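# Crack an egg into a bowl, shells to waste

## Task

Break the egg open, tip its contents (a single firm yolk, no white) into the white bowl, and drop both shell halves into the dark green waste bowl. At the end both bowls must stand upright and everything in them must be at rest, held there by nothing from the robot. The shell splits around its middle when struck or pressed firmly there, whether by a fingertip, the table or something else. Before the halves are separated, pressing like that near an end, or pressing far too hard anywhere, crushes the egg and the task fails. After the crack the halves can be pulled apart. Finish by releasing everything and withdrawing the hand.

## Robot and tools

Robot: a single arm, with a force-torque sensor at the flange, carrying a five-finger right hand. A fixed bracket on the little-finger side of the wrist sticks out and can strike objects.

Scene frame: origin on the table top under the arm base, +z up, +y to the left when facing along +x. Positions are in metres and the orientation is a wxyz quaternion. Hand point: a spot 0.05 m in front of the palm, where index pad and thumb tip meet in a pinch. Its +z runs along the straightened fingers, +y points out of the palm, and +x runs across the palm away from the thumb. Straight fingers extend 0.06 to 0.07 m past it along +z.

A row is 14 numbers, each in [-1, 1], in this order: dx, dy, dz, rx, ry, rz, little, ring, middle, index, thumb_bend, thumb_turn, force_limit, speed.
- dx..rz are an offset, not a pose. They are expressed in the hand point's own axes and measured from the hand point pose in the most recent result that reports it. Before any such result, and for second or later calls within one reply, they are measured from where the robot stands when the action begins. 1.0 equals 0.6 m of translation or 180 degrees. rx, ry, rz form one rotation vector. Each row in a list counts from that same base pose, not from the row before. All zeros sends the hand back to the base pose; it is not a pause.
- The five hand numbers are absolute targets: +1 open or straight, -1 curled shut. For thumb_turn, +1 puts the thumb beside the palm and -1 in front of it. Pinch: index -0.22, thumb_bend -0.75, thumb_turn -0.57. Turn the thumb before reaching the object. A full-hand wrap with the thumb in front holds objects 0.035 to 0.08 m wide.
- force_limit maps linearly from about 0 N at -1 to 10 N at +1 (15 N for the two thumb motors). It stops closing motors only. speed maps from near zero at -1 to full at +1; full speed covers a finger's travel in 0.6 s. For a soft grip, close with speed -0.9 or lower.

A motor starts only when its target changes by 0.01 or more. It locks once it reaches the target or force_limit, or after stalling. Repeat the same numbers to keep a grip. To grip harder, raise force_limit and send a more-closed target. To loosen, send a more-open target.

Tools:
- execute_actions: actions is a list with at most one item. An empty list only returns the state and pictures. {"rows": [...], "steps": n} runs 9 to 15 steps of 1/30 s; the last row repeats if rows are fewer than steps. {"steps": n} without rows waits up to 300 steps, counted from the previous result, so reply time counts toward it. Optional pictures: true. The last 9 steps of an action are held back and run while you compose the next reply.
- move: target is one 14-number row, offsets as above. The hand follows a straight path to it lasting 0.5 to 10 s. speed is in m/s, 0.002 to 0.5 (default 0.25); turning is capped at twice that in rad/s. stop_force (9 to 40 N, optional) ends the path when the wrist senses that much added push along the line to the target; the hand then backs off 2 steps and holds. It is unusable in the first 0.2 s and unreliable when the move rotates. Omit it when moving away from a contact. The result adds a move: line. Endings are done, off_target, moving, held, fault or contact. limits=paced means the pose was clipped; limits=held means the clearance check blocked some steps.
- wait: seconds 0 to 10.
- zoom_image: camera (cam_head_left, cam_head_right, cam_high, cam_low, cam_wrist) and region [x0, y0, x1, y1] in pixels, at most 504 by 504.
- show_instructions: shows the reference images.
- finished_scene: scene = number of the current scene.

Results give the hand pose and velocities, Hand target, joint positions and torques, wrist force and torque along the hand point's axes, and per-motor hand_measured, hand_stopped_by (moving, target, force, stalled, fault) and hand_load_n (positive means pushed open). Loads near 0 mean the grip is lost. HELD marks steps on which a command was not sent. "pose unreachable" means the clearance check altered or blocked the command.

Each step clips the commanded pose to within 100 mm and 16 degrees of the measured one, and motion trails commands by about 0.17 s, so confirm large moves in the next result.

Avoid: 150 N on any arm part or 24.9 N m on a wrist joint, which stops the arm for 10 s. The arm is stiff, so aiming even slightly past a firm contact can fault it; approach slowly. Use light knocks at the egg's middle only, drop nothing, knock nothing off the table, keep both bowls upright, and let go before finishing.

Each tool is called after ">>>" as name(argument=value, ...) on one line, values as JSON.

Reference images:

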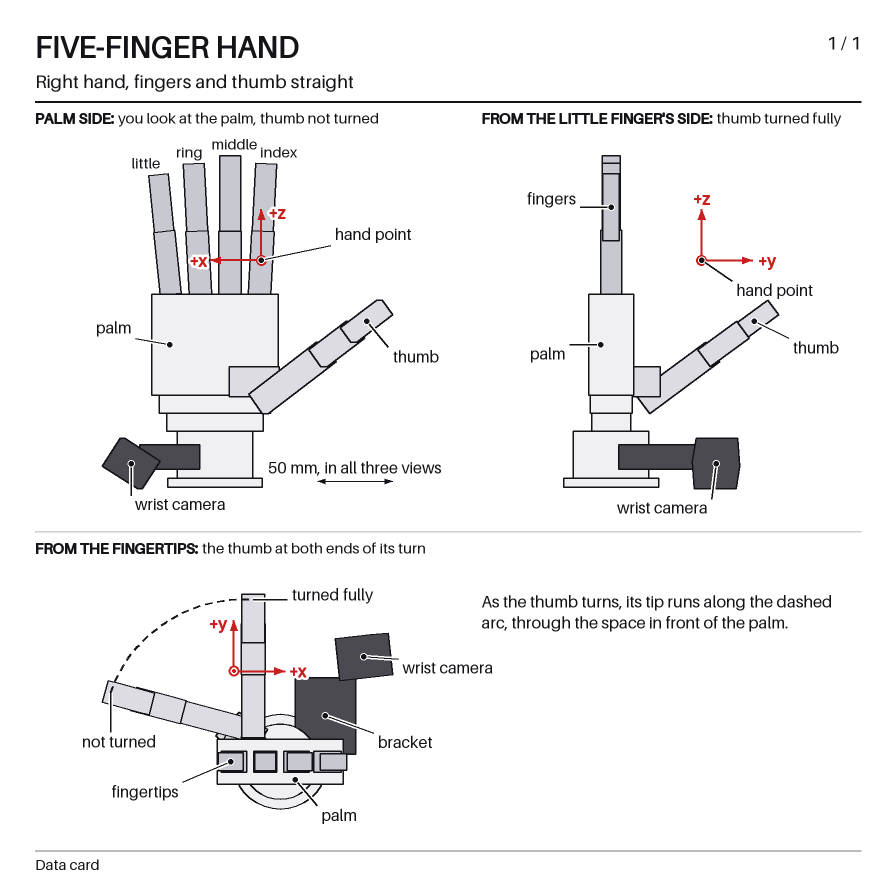

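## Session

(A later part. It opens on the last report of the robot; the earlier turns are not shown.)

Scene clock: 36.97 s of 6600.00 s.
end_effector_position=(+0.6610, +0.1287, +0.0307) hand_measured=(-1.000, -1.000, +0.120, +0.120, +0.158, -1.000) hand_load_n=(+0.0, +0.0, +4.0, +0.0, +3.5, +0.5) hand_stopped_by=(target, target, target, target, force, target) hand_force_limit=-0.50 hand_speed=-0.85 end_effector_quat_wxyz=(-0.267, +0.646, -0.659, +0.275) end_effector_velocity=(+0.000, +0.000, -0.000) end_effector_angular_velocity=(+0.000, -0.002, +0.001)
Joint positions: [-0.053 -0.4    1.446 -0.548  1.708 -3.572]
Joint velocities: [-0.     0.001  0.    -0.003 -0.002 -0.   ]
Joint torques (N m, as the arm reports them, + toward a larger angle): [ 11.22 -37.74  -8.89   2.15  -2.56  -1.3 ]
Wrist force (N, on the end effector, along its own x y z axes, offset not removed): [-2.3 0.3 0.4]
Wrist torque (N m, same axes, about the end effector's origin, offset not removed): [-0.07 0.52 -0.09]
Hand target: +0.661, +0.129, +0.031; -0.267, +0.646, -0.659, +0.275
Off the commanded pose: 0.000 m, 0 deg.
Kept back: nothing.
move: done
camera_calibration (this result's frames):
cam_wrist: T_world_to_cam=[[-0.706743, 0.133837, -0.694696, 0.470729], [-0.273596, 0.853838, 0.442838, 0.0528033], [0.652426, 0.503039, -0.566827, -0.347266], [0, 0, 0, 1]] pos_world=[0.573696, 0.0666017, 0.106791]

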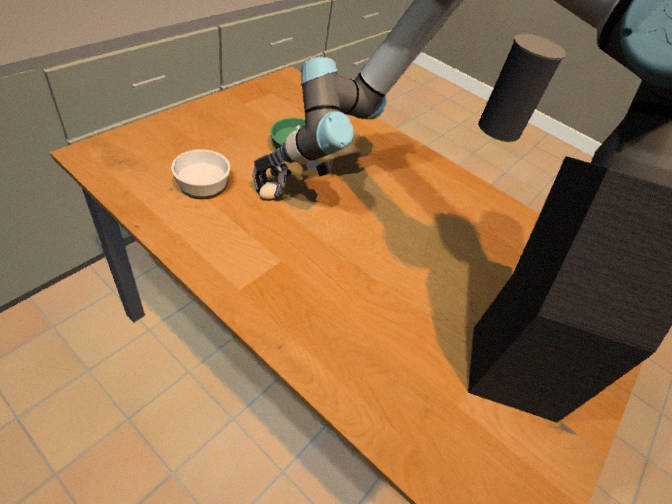

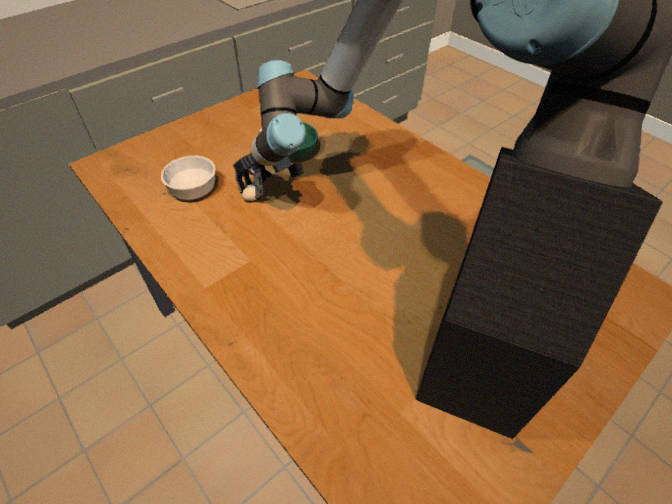

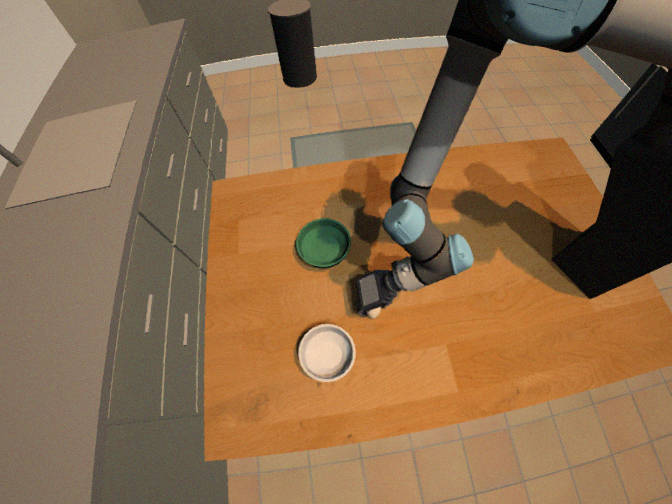

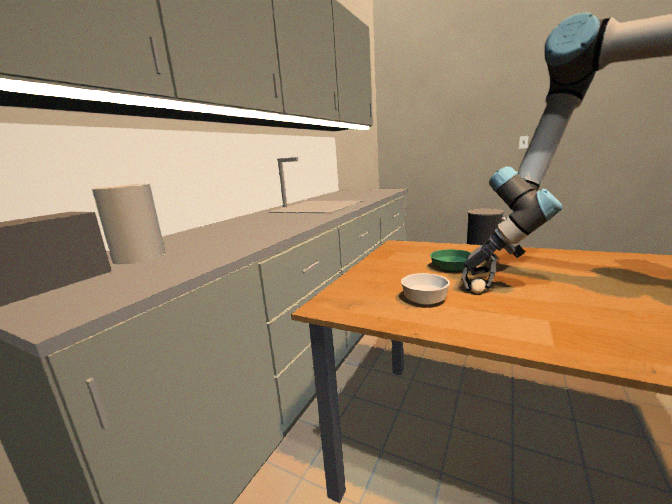

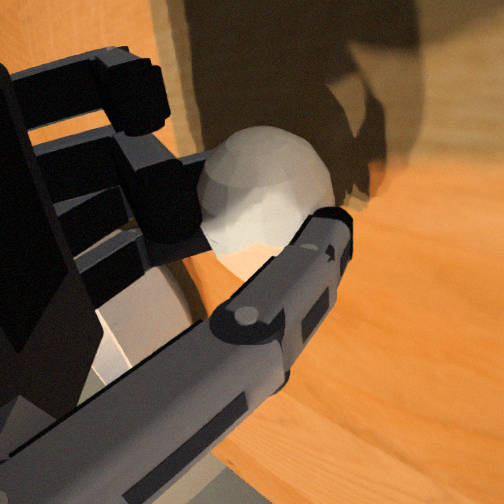

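>>> move(target=[0,-0.0825,-0.0825,0,0,0,-1,-1,0.12,-0.3,-0.5,-1,-0.6,-0.9], speed=0.1)

>>> move(target=[-0.167,-0.159,0.159,0,0,0,-1,-1,0.12,-0.3,-0.5,-1,-0.6,-0.9], speed=0.15)

>>> zoom_image(camera="cam_head_right", region=[130, 115, 250, 205])

Scene clock: 38.77 s of 6600.00 s.
end_effector_position=(+0.6609, +0.1289, +0.1004) hand_measured=(-1.000, -1.000, +0.120, +0.110, +0.160, -1.000) hand_load_n=(+0.0, +0.0, +2.5, +2.0, +4.5, +0.0) hand_stopped_by=(target, target, target, force, force, target) hand_force_limit=-0.60 hand_speed=-0.90 end_effector_quat_wxyz=(-0.268, +0.646, -0.659, +0.275) end_effector_velocity=(-0.000, -0.000, +0.002) end_effector_angular_velocity=(-0.000, -0.000, -0.000)
Joint positions: [-0.002 -0.537  1.538 -0.498  1.753 -3.547]
Joint velocities: [ 0.002 -0.005  0.003  0.002  0.002  0.001]
Joint torques (N m, as the arm reports them, + toward a larger angle): [ 37.14 -49.26   2.63   1.94   1.95   1.82]
Wrist force (N, on the end effector, along its own x y z axes, offset not removed): [1.3 0.8 1.5]
Wrist torque (N m, same axes, about the end effector's origin, offset not removed): [-0.20 -0.35 0.09]
Hand target: +0.661, +0.129, +0.101; -0.268, +0.646, -0.659, +0.275
Off the commanded pose: 0.000 m, 0 deg.
Kept back: nothing.
move: done
camera_calibration (this result's frames):
cam_wrist: T_world_to_cam=[[-0.706718, 0.133882, -0.694712, 0.519085], [-0.27359, 0.853827, 0.442864, 0.0217529], [0.652456, 0.503046, -0.566786, -0.307776], [0, 0, 0, 1]] pos_world=[0.573608, 0.0667561, 0.176538]

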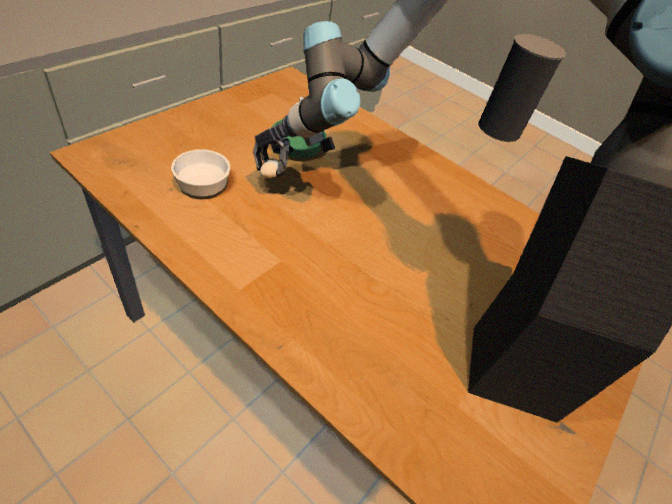

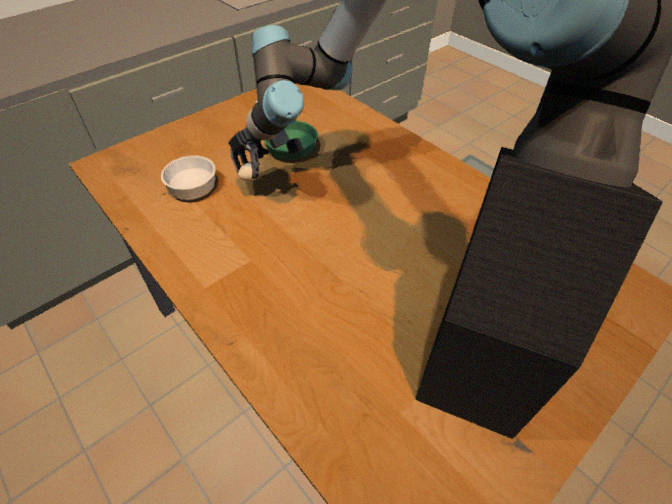

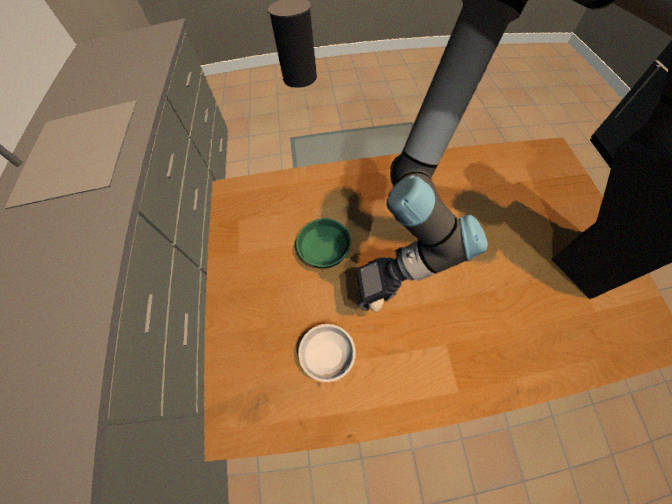

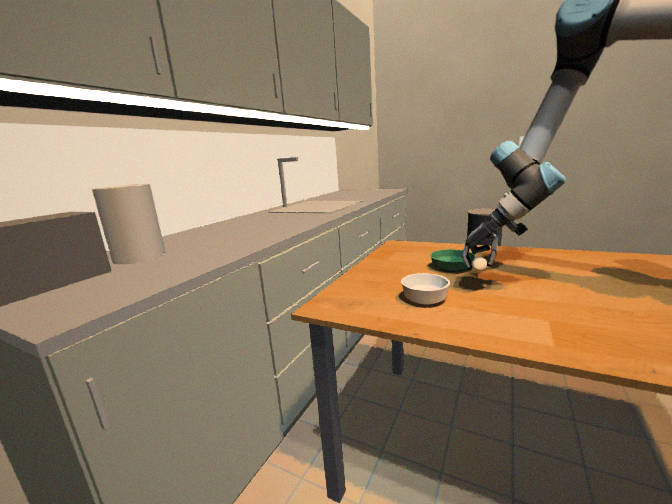

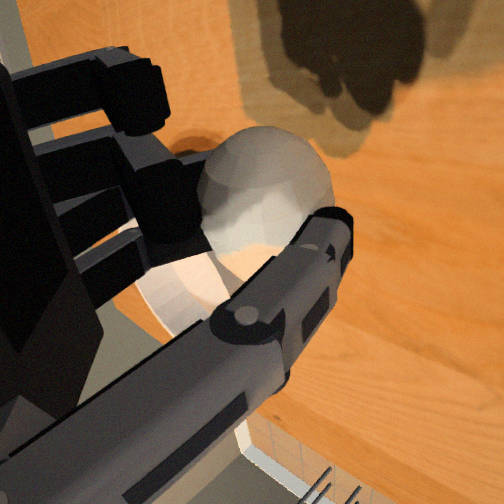

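Scene clock: 40.47 s of 6600.00 s.
end_effector_position=(+0.7974, +0.2263, +0.1005) hand_measured=(-1.000, -1.000, +0.120, +0.110, +0.160, -1.000) hand_load_n=(+0.0, +0.0, +2.5, +2.5, +4.5, +0.0) hand_stopped_by=(target, target, target, force, force, target) hand_force_limit=-0.60 hand_speed=-0.90 end_effector_quat_wxyz=(-0.268, +0.646, -0.659, +0.276) end_effector_velocity=(+0.003, +0.001, -0.000) end_effector_angular_velocity=(-0.002, +0.005, -0.002)
Joint positions: [ 0.162 -0.23   0.841 -0.088  1.896 -3.464]
Joint velocities: [ 0.002  0.01  -0.024  0.018  0.005  0.002]
Joint torques (N m, as the arm reports them, + toward a larger angle): [ 42.12 -43.99 -16.17   1.95   2.     2.01]
Wrist force (N, on the end effector, along its own x y z axes, offset not removed): [2.7 2.2 1.6]
Wrist torque (N m, same axes, about the end effector's origin, offset not removed): [0.13 -0.21 0.28]
Hand target: +0.798, +0.226, +0.100; -0.268, +0.646, -0.659, +0.275
Off the commanded pose: 0.000 m, 0 deg.
Kept back: nothing.
move: done
camera_calibration (this result's frames):
cam_wrist: T_world_to_cam=[[-0.706259, 0.13405, -0.695146, 0.602239], [-0.273842, 0.85375, 0.442855, -0.0238974], [0.652846, 0.503131, -0.56626, -0.446221], [0, 0, 0, 1]] pos_world=[0.710107, 0.16418, 0.17655]

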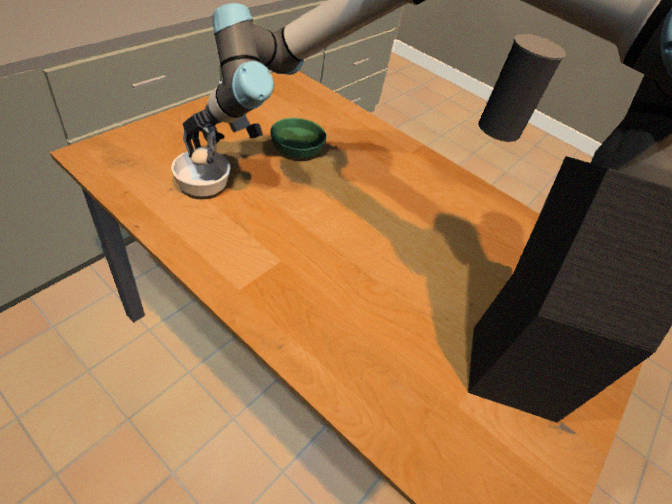

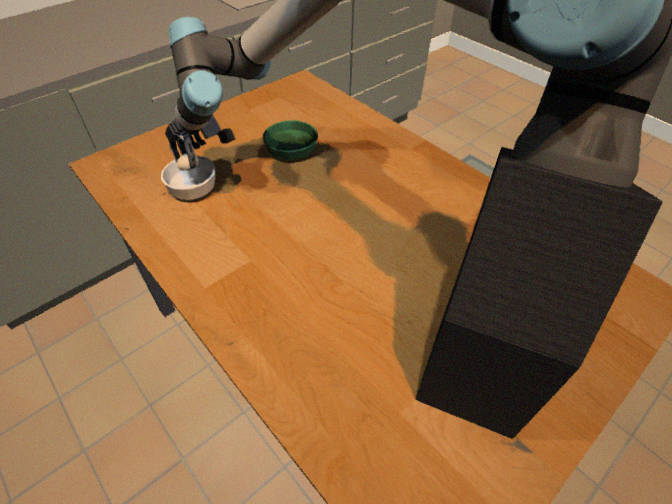

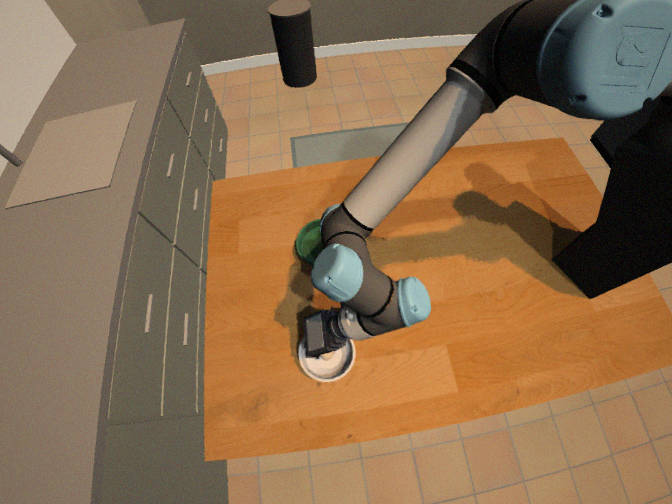

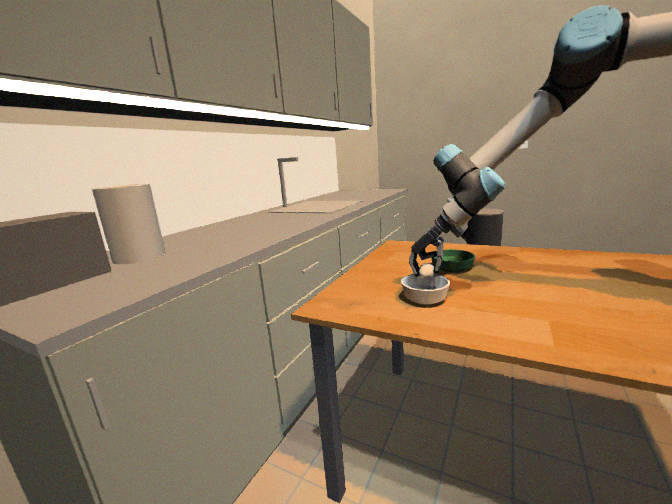

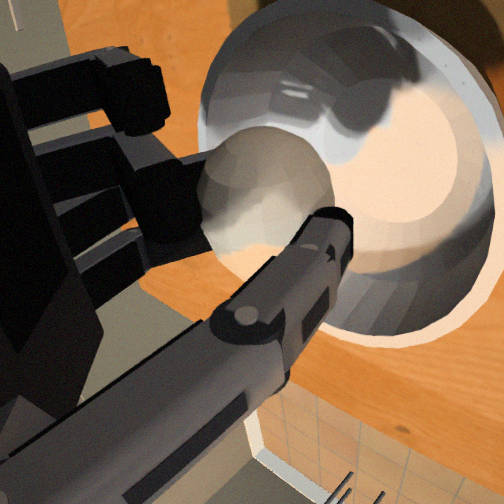

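Region (130, 115, 250, 205) of cam_head_right's 672x504 image, scaled by 4.200, with more detail than that image has; it fills the top 378 rows of this view, and the rest is white.

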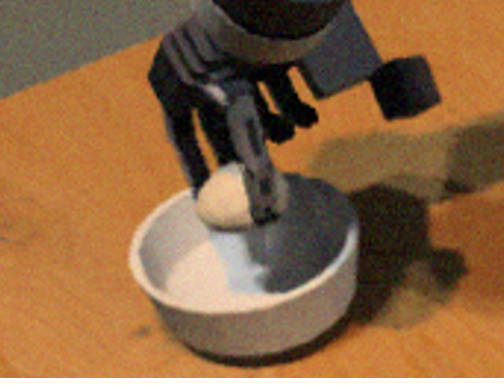

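>>> move(target=[-0.01,0.045,0.045,0,0,0,-1,-1,0.12,-0.3,-0.5,-1,-0.6,-0.9], speed=0.05)

>>> move(target=[0,0,0,0,0,0,-1,-1,0.12,-0.3,0.05,-1,0.6,-0.93])

Scene clock: 42.10 s of 6600.00 s.
end_effector_position=(+0.7976, +0.2322, +0.0626) hand_measured=(-1.000, -1.000, +0.120, +0.110, +0.160, -1.000) hand_load_n=(+0.0, +0.0, +2.5, +2.5, +4.5, +0.0) hand_stopped_by=(target, target, target, force, force, target) hand_force_limit=-0.60 hand_speed=-0.90 end_effector_quat_wxyz=(-0.268, +0.646, -0.659, +0.276) end_effector_velocity=(-0.000, +0.000, -0.002) end_effector_angular_velocity=(-0.000, +0.001, +0.001)
Joint positions: [ 0.146 -0.148  0.766 -0.097  1.882 -3.472]
Joint velocities: [-0.001  0.006 -0.006  0.002 -0.001 -0.   ]
Joint torques (N m, as the arm reports them, + toward a larger angle): [ 16.55 -45.61 -15.64   2.17  -2.32  -1.53]
Wrist force (N, on the end effector, along its own x y z axes, offset not removed): [-0.6 2.9 2.6]
Wrist torque (N m, same axes, about the end effector's origin, offset not removed): [0.17 0.17 0.03]
Hand target: +0.798, +0.232, +0.062; -0.268, +0.646, -0.659, +0.276
Off the commanded pose: 0.000 m, 0 deg.
Kept back: nothing.
move: done
camera_calibration (this result's frames):
cam_wrist: T_world_to_cam=[[-0.706174, 0.134069, -0.695229, 0.575148], [-0.273862, 0.853765, 0.442815, -0.0120368], [0.65293, 0.503102, -0.56619, -0.470849], [0, 0, 0, 1]] pos_world=[0.71029, 0.170052, 0.1386]

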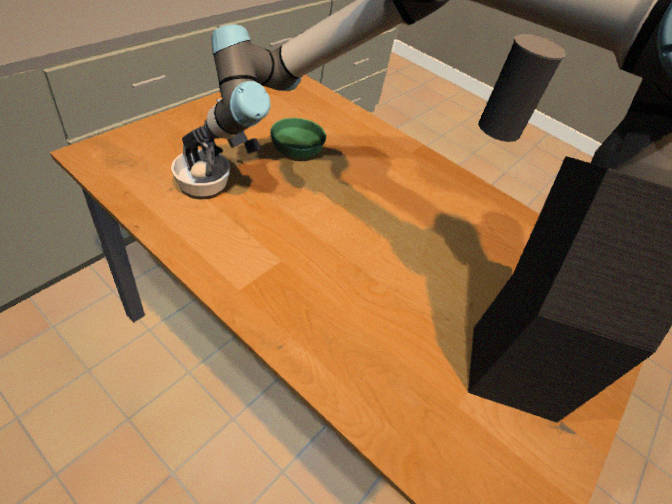

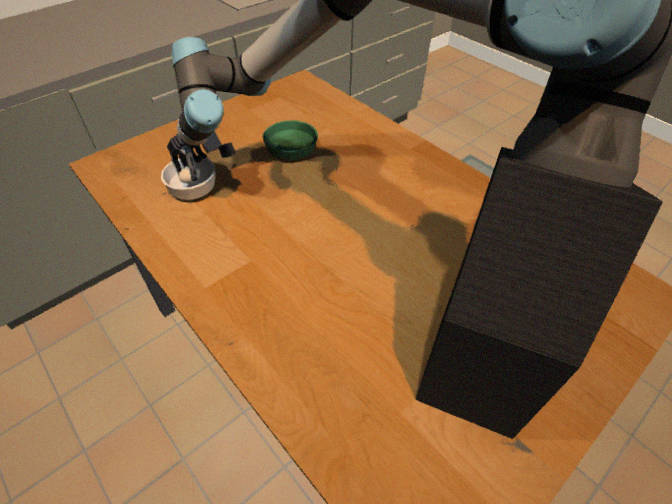

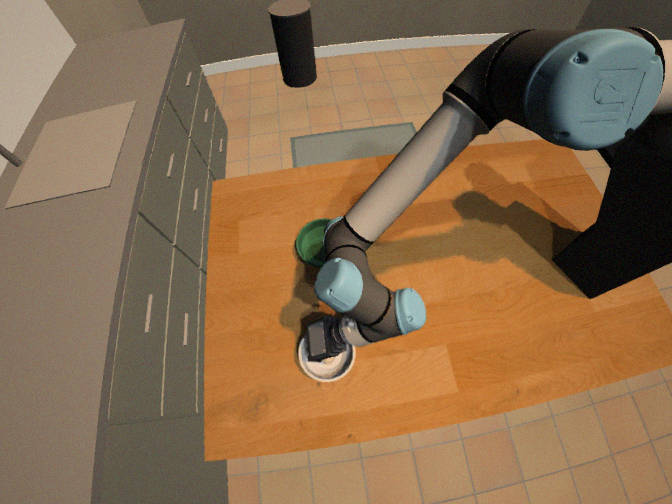

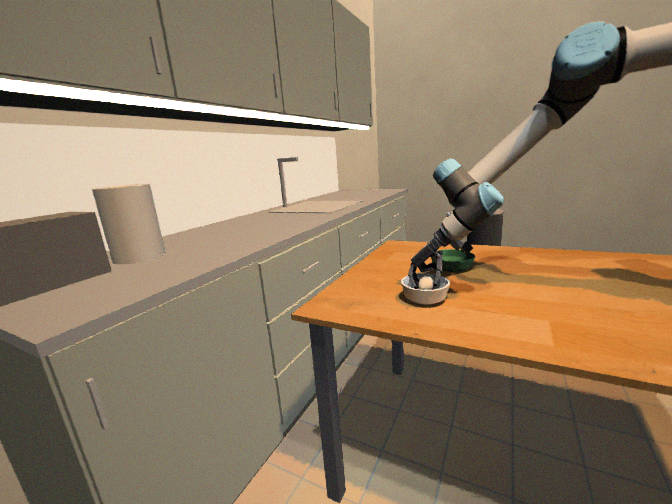

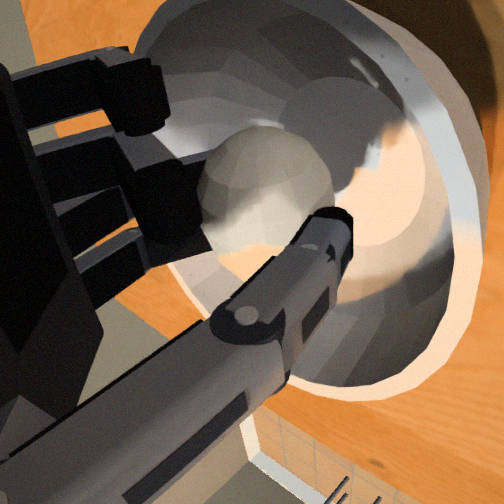

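Scene clock: 43.47 s of 6600.00 s.
end_effector_position=(+0.7976, +0.2322, +0.0626) hand_measured=(-1.000, -1.000, +0.120, +0.110, +0.096, -1.000) hand_load_n=(+0.0, +0.0, +7.0, +5.5, +11.5, -0.5) hand_stopped_by=(target, target, target, force, force, target) hand_force_limit=0.60 hand_speed=-0.93 end_effector_quat_wxyz=(-0.268, +0.646, -0.659, +0.276) end_effector_velocity=(-0.001, +0.000, -0.000) end_effector_angular_velocity=(+0.000, +0.001, +0.001)
Joint positions: [ 0.146 -0.148  0.766 -0.097  1.882 -3.472]
Joint velocities: [-0.    -0.     0.001  0.001 -0.    -0.   ]
Joint torques (N m, as the arm reports them, + toward a larger angle): [ 26.36 -60.45  -4.51  -0.46   0.5   -0.41]
Wrist force (N, on the end effector, along its own x y z axes, offset not removed): [6.0 1.6 2.0]
Wrist torque (N m, same axes, about the end effector's origin, offset not removed): [-0.09 -0.90 0.48]
Hand target: +0.798, +0.232, +0.063; -0.268, +0.646, -0.659, +0.276
Off the commanded pose: 0.000 m, 0 deg.
Kept back: nothing.
move: done
camera_calibration (this result's frames):
cam_wrist: T_world_to_cam=[[-0.706177, 0.134069, -0.695226, 0.575148], [-0.273859, 0.853766, 0.442815, -0.0120195], [0.652928, 0.5031, -0.566194, -0.470845], [0, 0, 0, 1]] pos_world=[0.710293, 0.170034, 0.138591]

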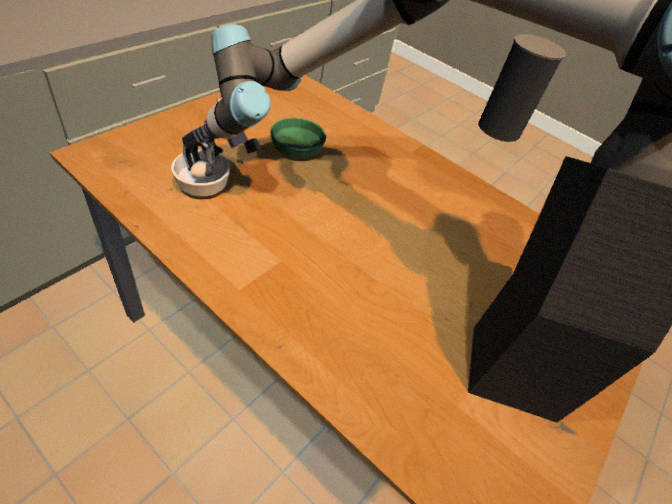

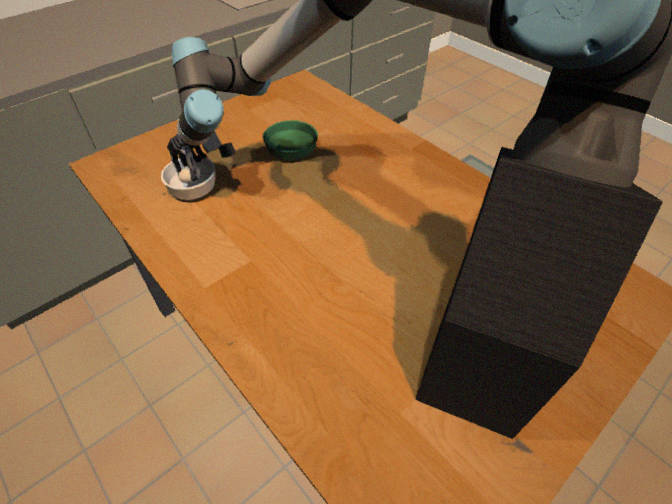

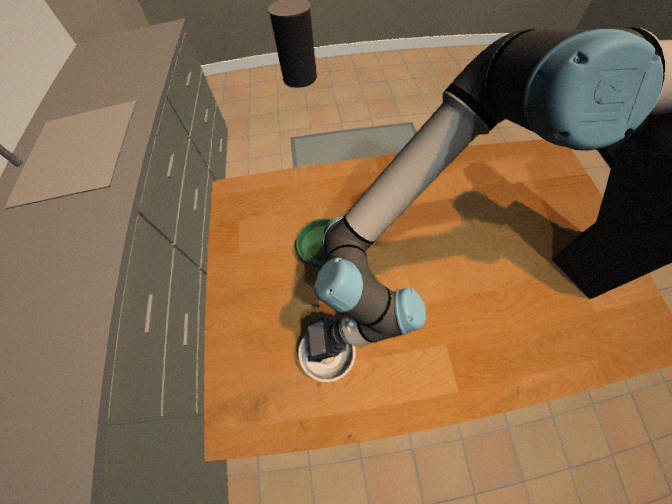

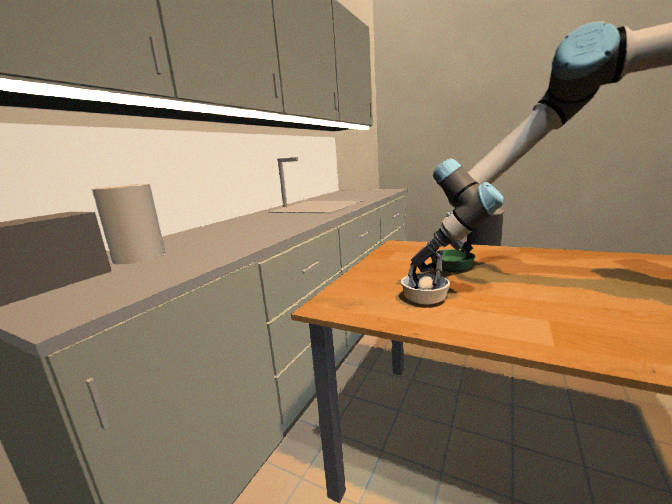

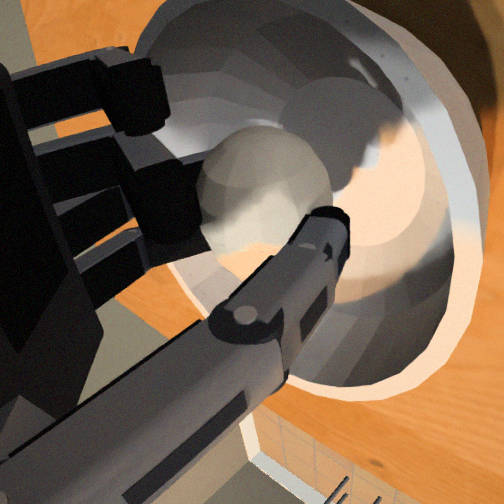

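>>> move(target=[0,0,0,0,0,0,-1,-1,0.03,0.03,0.0,-1,1,-0.93])

>>> zoom_image(camera="cam_head_left", region=[160, 135, 240, 195])

Scene clock: 44.43 s of 6600.00 s.
end_effector_position=(+0.7976, +0.2322, +0.0626) hand_measured=(-1.000, -1.000, +0.100, +0.082, +0.106, -1.000) hand_load_n=(+0.0, +0.0, +9.0, +10.5, +18.0, -1.0) hand_stopped_by=(target, target, force, force, force, target) hand_force_limit=1.00 hand_speed=-0.93 end_effector_quat_wxyz=(-0.268, +0.646, -0.659, +0.276) end_effector_velocity=(+0.000, -0.000, +0.000) end_effector_angular_velocity=(-0.001, +0.001, -0.000)
Joint positions: [ 0.146 -0.148  0.766 -0.097  1.882 -3.472]
Joint velocities: [ 0.    -0.001  0.     0.001  0.001 -0.   ]
Joint torques (N m, as the arm reports them, + toward a larger angle): [ 26.93 -60.61  -3.98  -0.64   1.19  -0.05]
Wrist force (N, on the end effector, along its own x y z axes, offset not removed): [-0.7 4.6 -0.5]
Wrist torque (N m, same axes, about the end effector's origin, offset not removed): [0.70 0.29 0.04]
Hand target: +0.798, +0.232, +0.063; -0.268, +0.646, -0.659, +0.276
Off the commanded pose: 0.000 m, 0 deg.
Kept back: nothing.
move: done
camera_calibration (this result's frames):
cam_wrist: T_world_to_cam=[[-0.706177, 0.13407, -0.695226, 0.575148], [-0.273859, 0.853766, 0.442815, -0.0120196], [0.652928, 0.5031, -0.566194, -0.470845], [0, 0, 0, 1]] pos_world=[0.710293, 0.170034, 0.138591]

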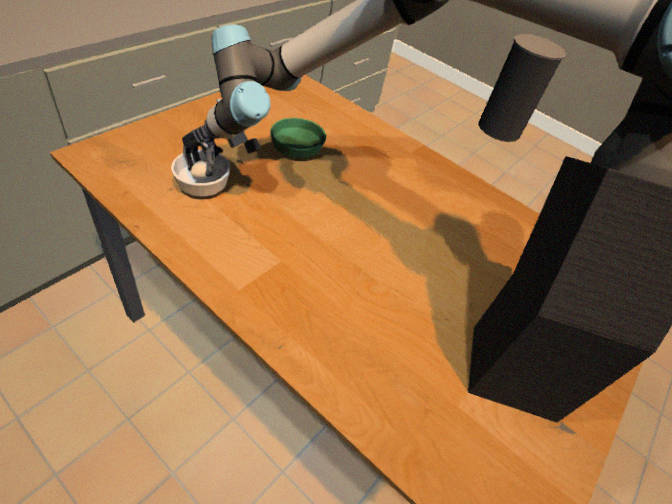

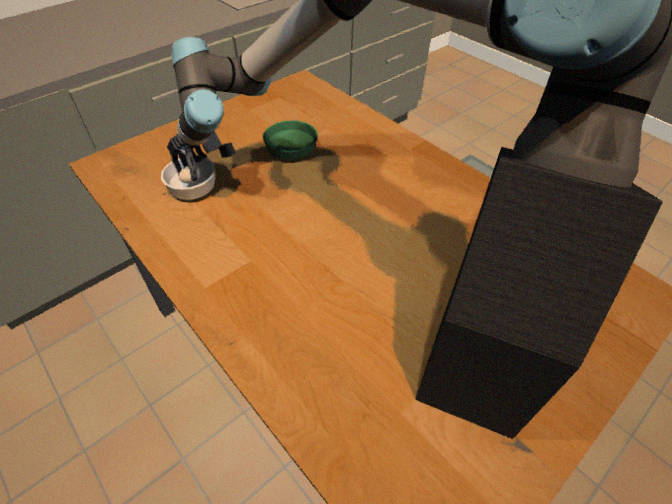

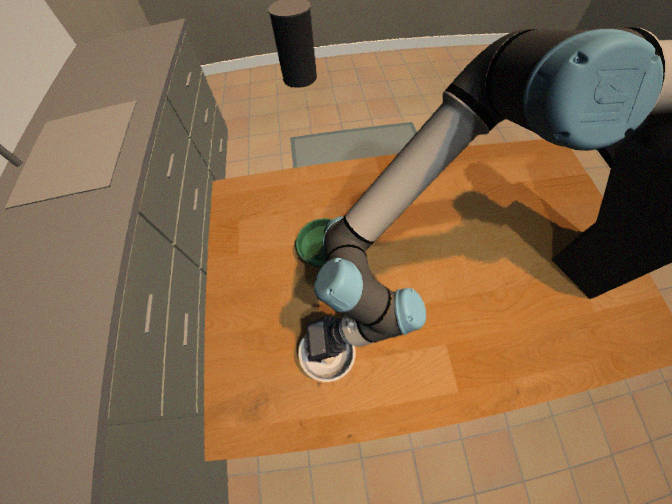

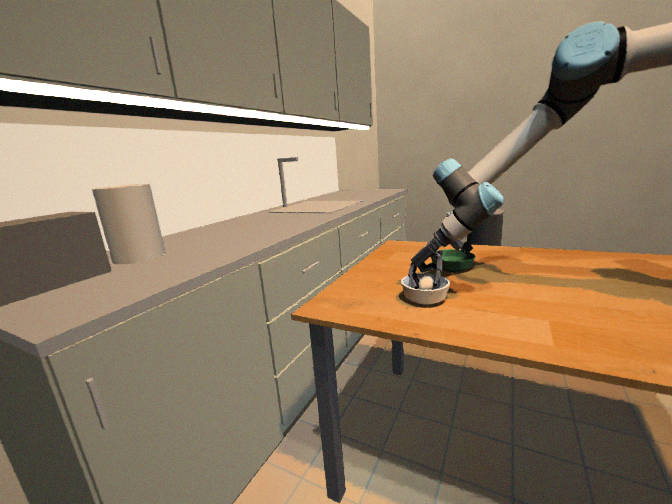

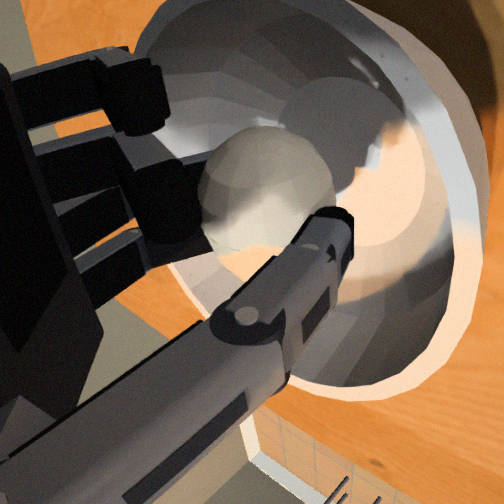

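Region (160, 135, 240, 195) of cam_head_left's 672x504 image, scaled by 6.300, with more detail than that image has; it fills the top 378 rows of this view, and the rest is white.

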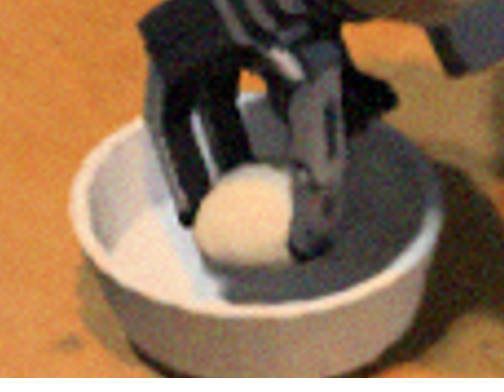

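>>> move(target=[0,0.028,0.012,0.06,0,0,-1,-1,0.03,0.03,0.0,-1,1,-0.93], speed=0.04)

>>> move(target=[0,0.021,0.014,0,0,0,-1,-1,0.03,0.03,0.0,-1,1,-0.93], speed=0.004, stop_force=20)

>>> zoom_image(camera="cam_head_left", region=[160, 135, 240, 195])

Scene clock: 47.63 s of 6600.00 s.
end_effector_position=(+0.7909, +0.2322, +0.0458) hand_measured=(-1.000, -1.000, +0.100, +0.082, +0.106, -1.000) hand_load_n=(+0.0, +0.0, +9.0, +10.0, +18.0, -1.0) hand_stopped_by=(target, target, force, force, force, target) hand_force_limit=1.00 hand_speed=-0.93 end_effector_quat_wxyz=(-0.327, +0.618, -0.631, +0.336) end_effector_velocity=(-0.001, +0.000, -0.002) end_effector_angular_velocity=(+0.000, -0.014, -0.000)
Joint positions: [ 0.116 -0.192  1.014 -0.486  1.787 -3.533]
Joint velocities: [-0.002  0.001  0.014 -0.028 -0.008 -0.003]
Joint torques (N m, as the arm reports them, + toward a larger angle): [ 15.17 -56.61  -2.9   -1.16  -2.63  -1.52]
Wrist force (N, on the end effector, along its own x y z axes, offset not removed): [2.5 2.1 -2.7]
Wrist torque (N m, same axes, about the end effector's origin, offset not removed): [0.54 -0.40 0.15]
Hand target: +0.791, +0.232, +0.046; -0.327, +0.618, -0.630, +0.336
Off the commanded pose: 0.000 m, 0 deg.
Kept back: nothing.
move: done
camera_calibration (this result's frames):
cam_wrist: T_world_to_cam=[[-0.564709, 0.130876, -0.814847, 0.453047], [-0.351416, 0.855231, 0.380902, 0.0573671], [0.746733, 0.501449, -0.436965, -0.555731], [0, 0, 0, 1]] pos_world=[0.690982, 0.170315, 0.104478]

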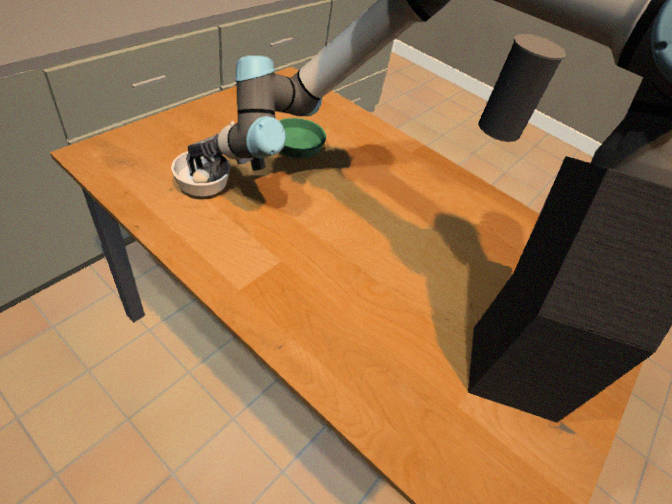

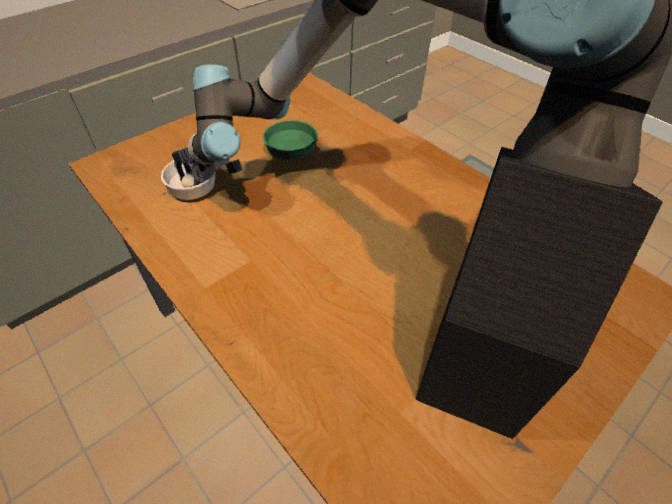

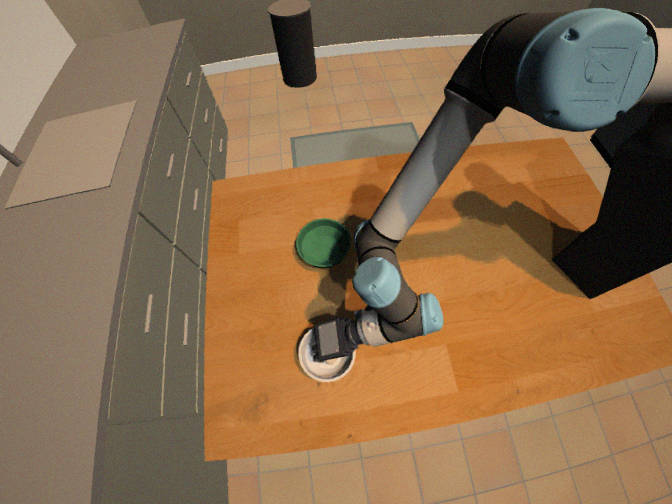

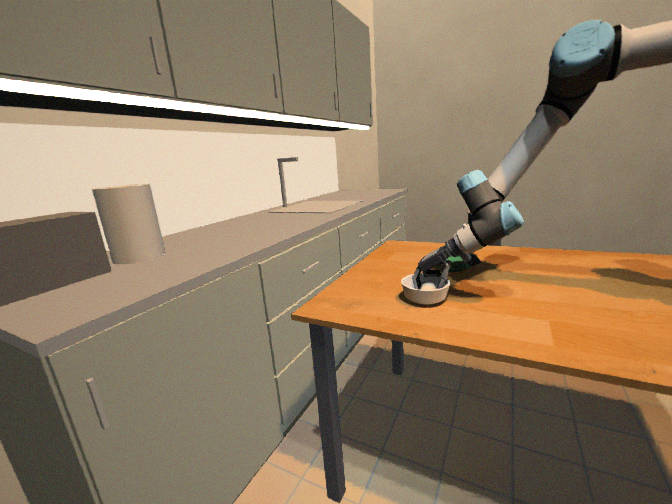

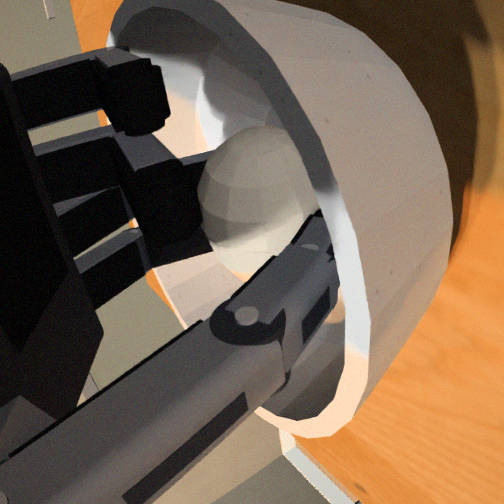

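Scene clock: 51.63 s of 6600.00 s.
end_effector_position=(+0.7908, +0.2322, +0.0307) hand_measured=(-1.000, -1.000, +0.100, +0.082, +0.106, -1.000) hand_load_n=(+0.0, +0.0, +2.0, +6.0, +8.0, -1.0) hand_stopped_by=(target, target, force, force, force, target) hand_force_limit=1.00 hand_speed=-0.93 end_effector_quat_wxyz=(-0.327, +0.618, -0.631, +0.336) end_effector_velocity=(+0.000, +0.000, -0.000) end_effector_angular_velocity=(+0.001, -0.001, +0.001)
Joint positions: [ 0.106 -0.162  0.986 -0.49   1.778 -3.536]
Joint velocities: [-0.001  0.001 -0.002  0.    -0.002 -0.   ]
Joint torques (N m, as the arm reports them, + toward a larger angle): [ 12.54 -40.47 -14.06  -0.87  -2.36  -1.46]
Wrist force (N, on the end effector, along its own x y z axes, offset not removed): [-2.1 -1.6 -3.7]
Wrist torque (N m, same axes, about the end effector's origin, offset not removed): [0.08 0.71 -0.11]
Hand target: +0.791, +0.232, +0.031; -0.327, +0.618, -0.631, +0.336
Off the commanded pose: 0.000 m, 0 deg.
Kept back: nothing.
move: done
camera_calibration (this result's frames):
cam_wrist: T_world_to_cam=[[-0.564712, 0.130869, -0.814846, 0.44072], [-0.351413, 0.855236, 0.380895, 0.0630809], [0.746732, 0.501443, -0.436973, -0.562192], [0, 0, 0, 1]] pos_world=[0.690855, 0.170282, 0.0894291]

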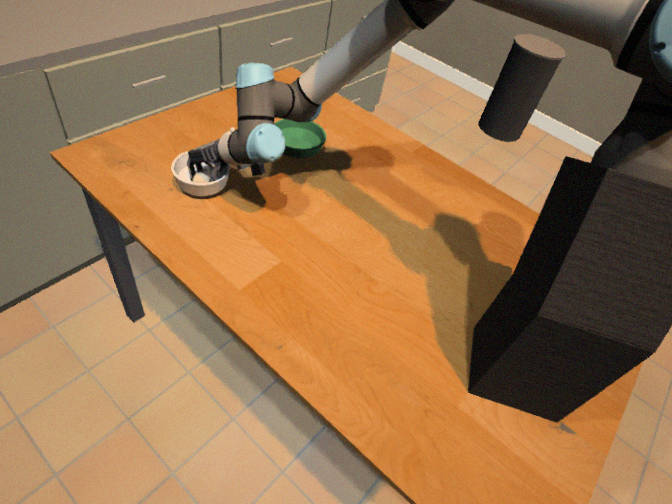

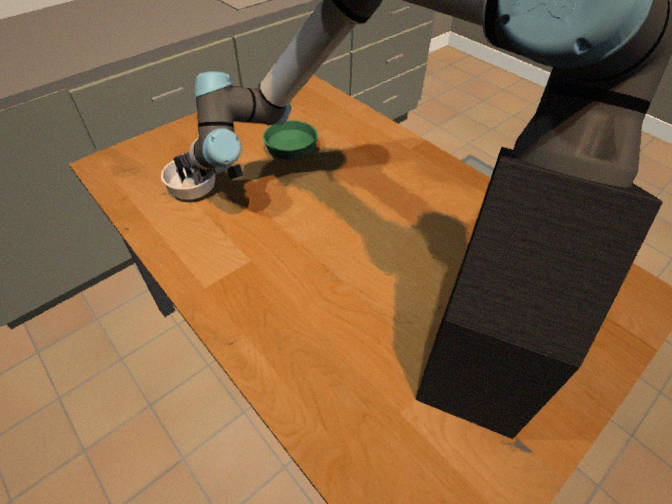

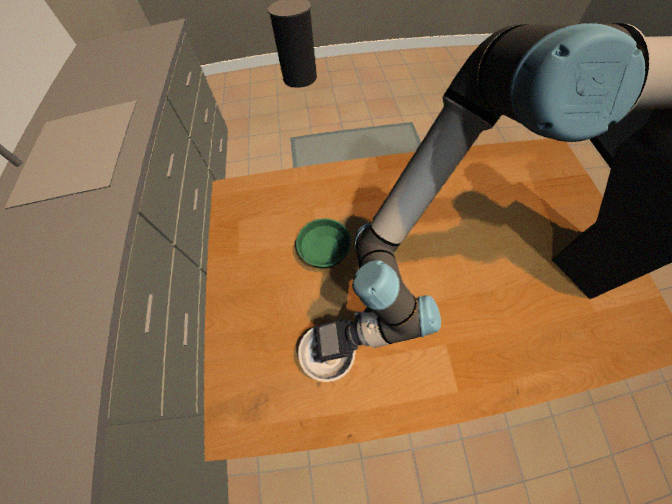

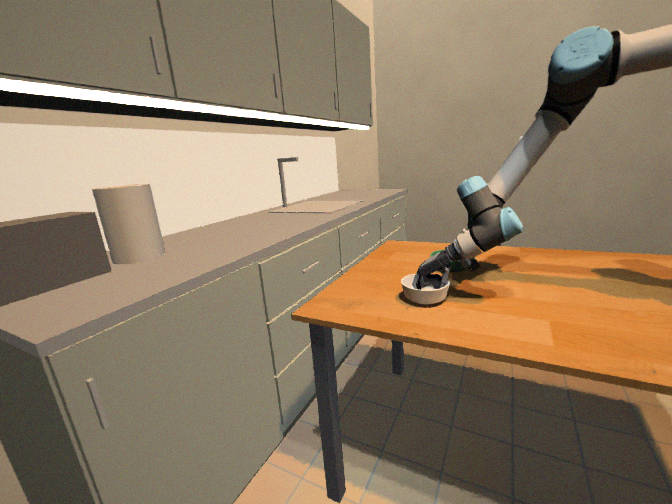

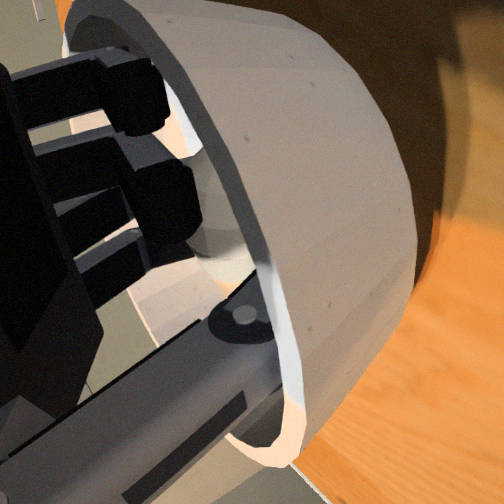

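Region (160, 135, 240, 195) of cam_head_left's 672x504 image, scaled by 6.300, with more detail than that image has; it fills the top 378 rows of this view, and the rest is white.

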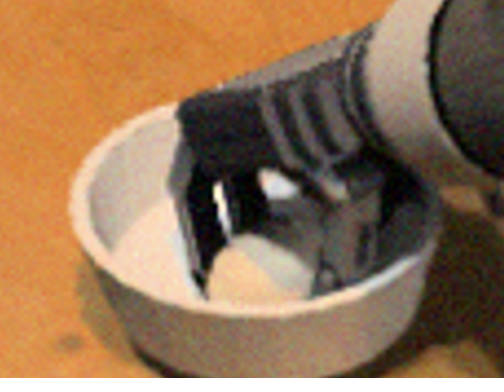

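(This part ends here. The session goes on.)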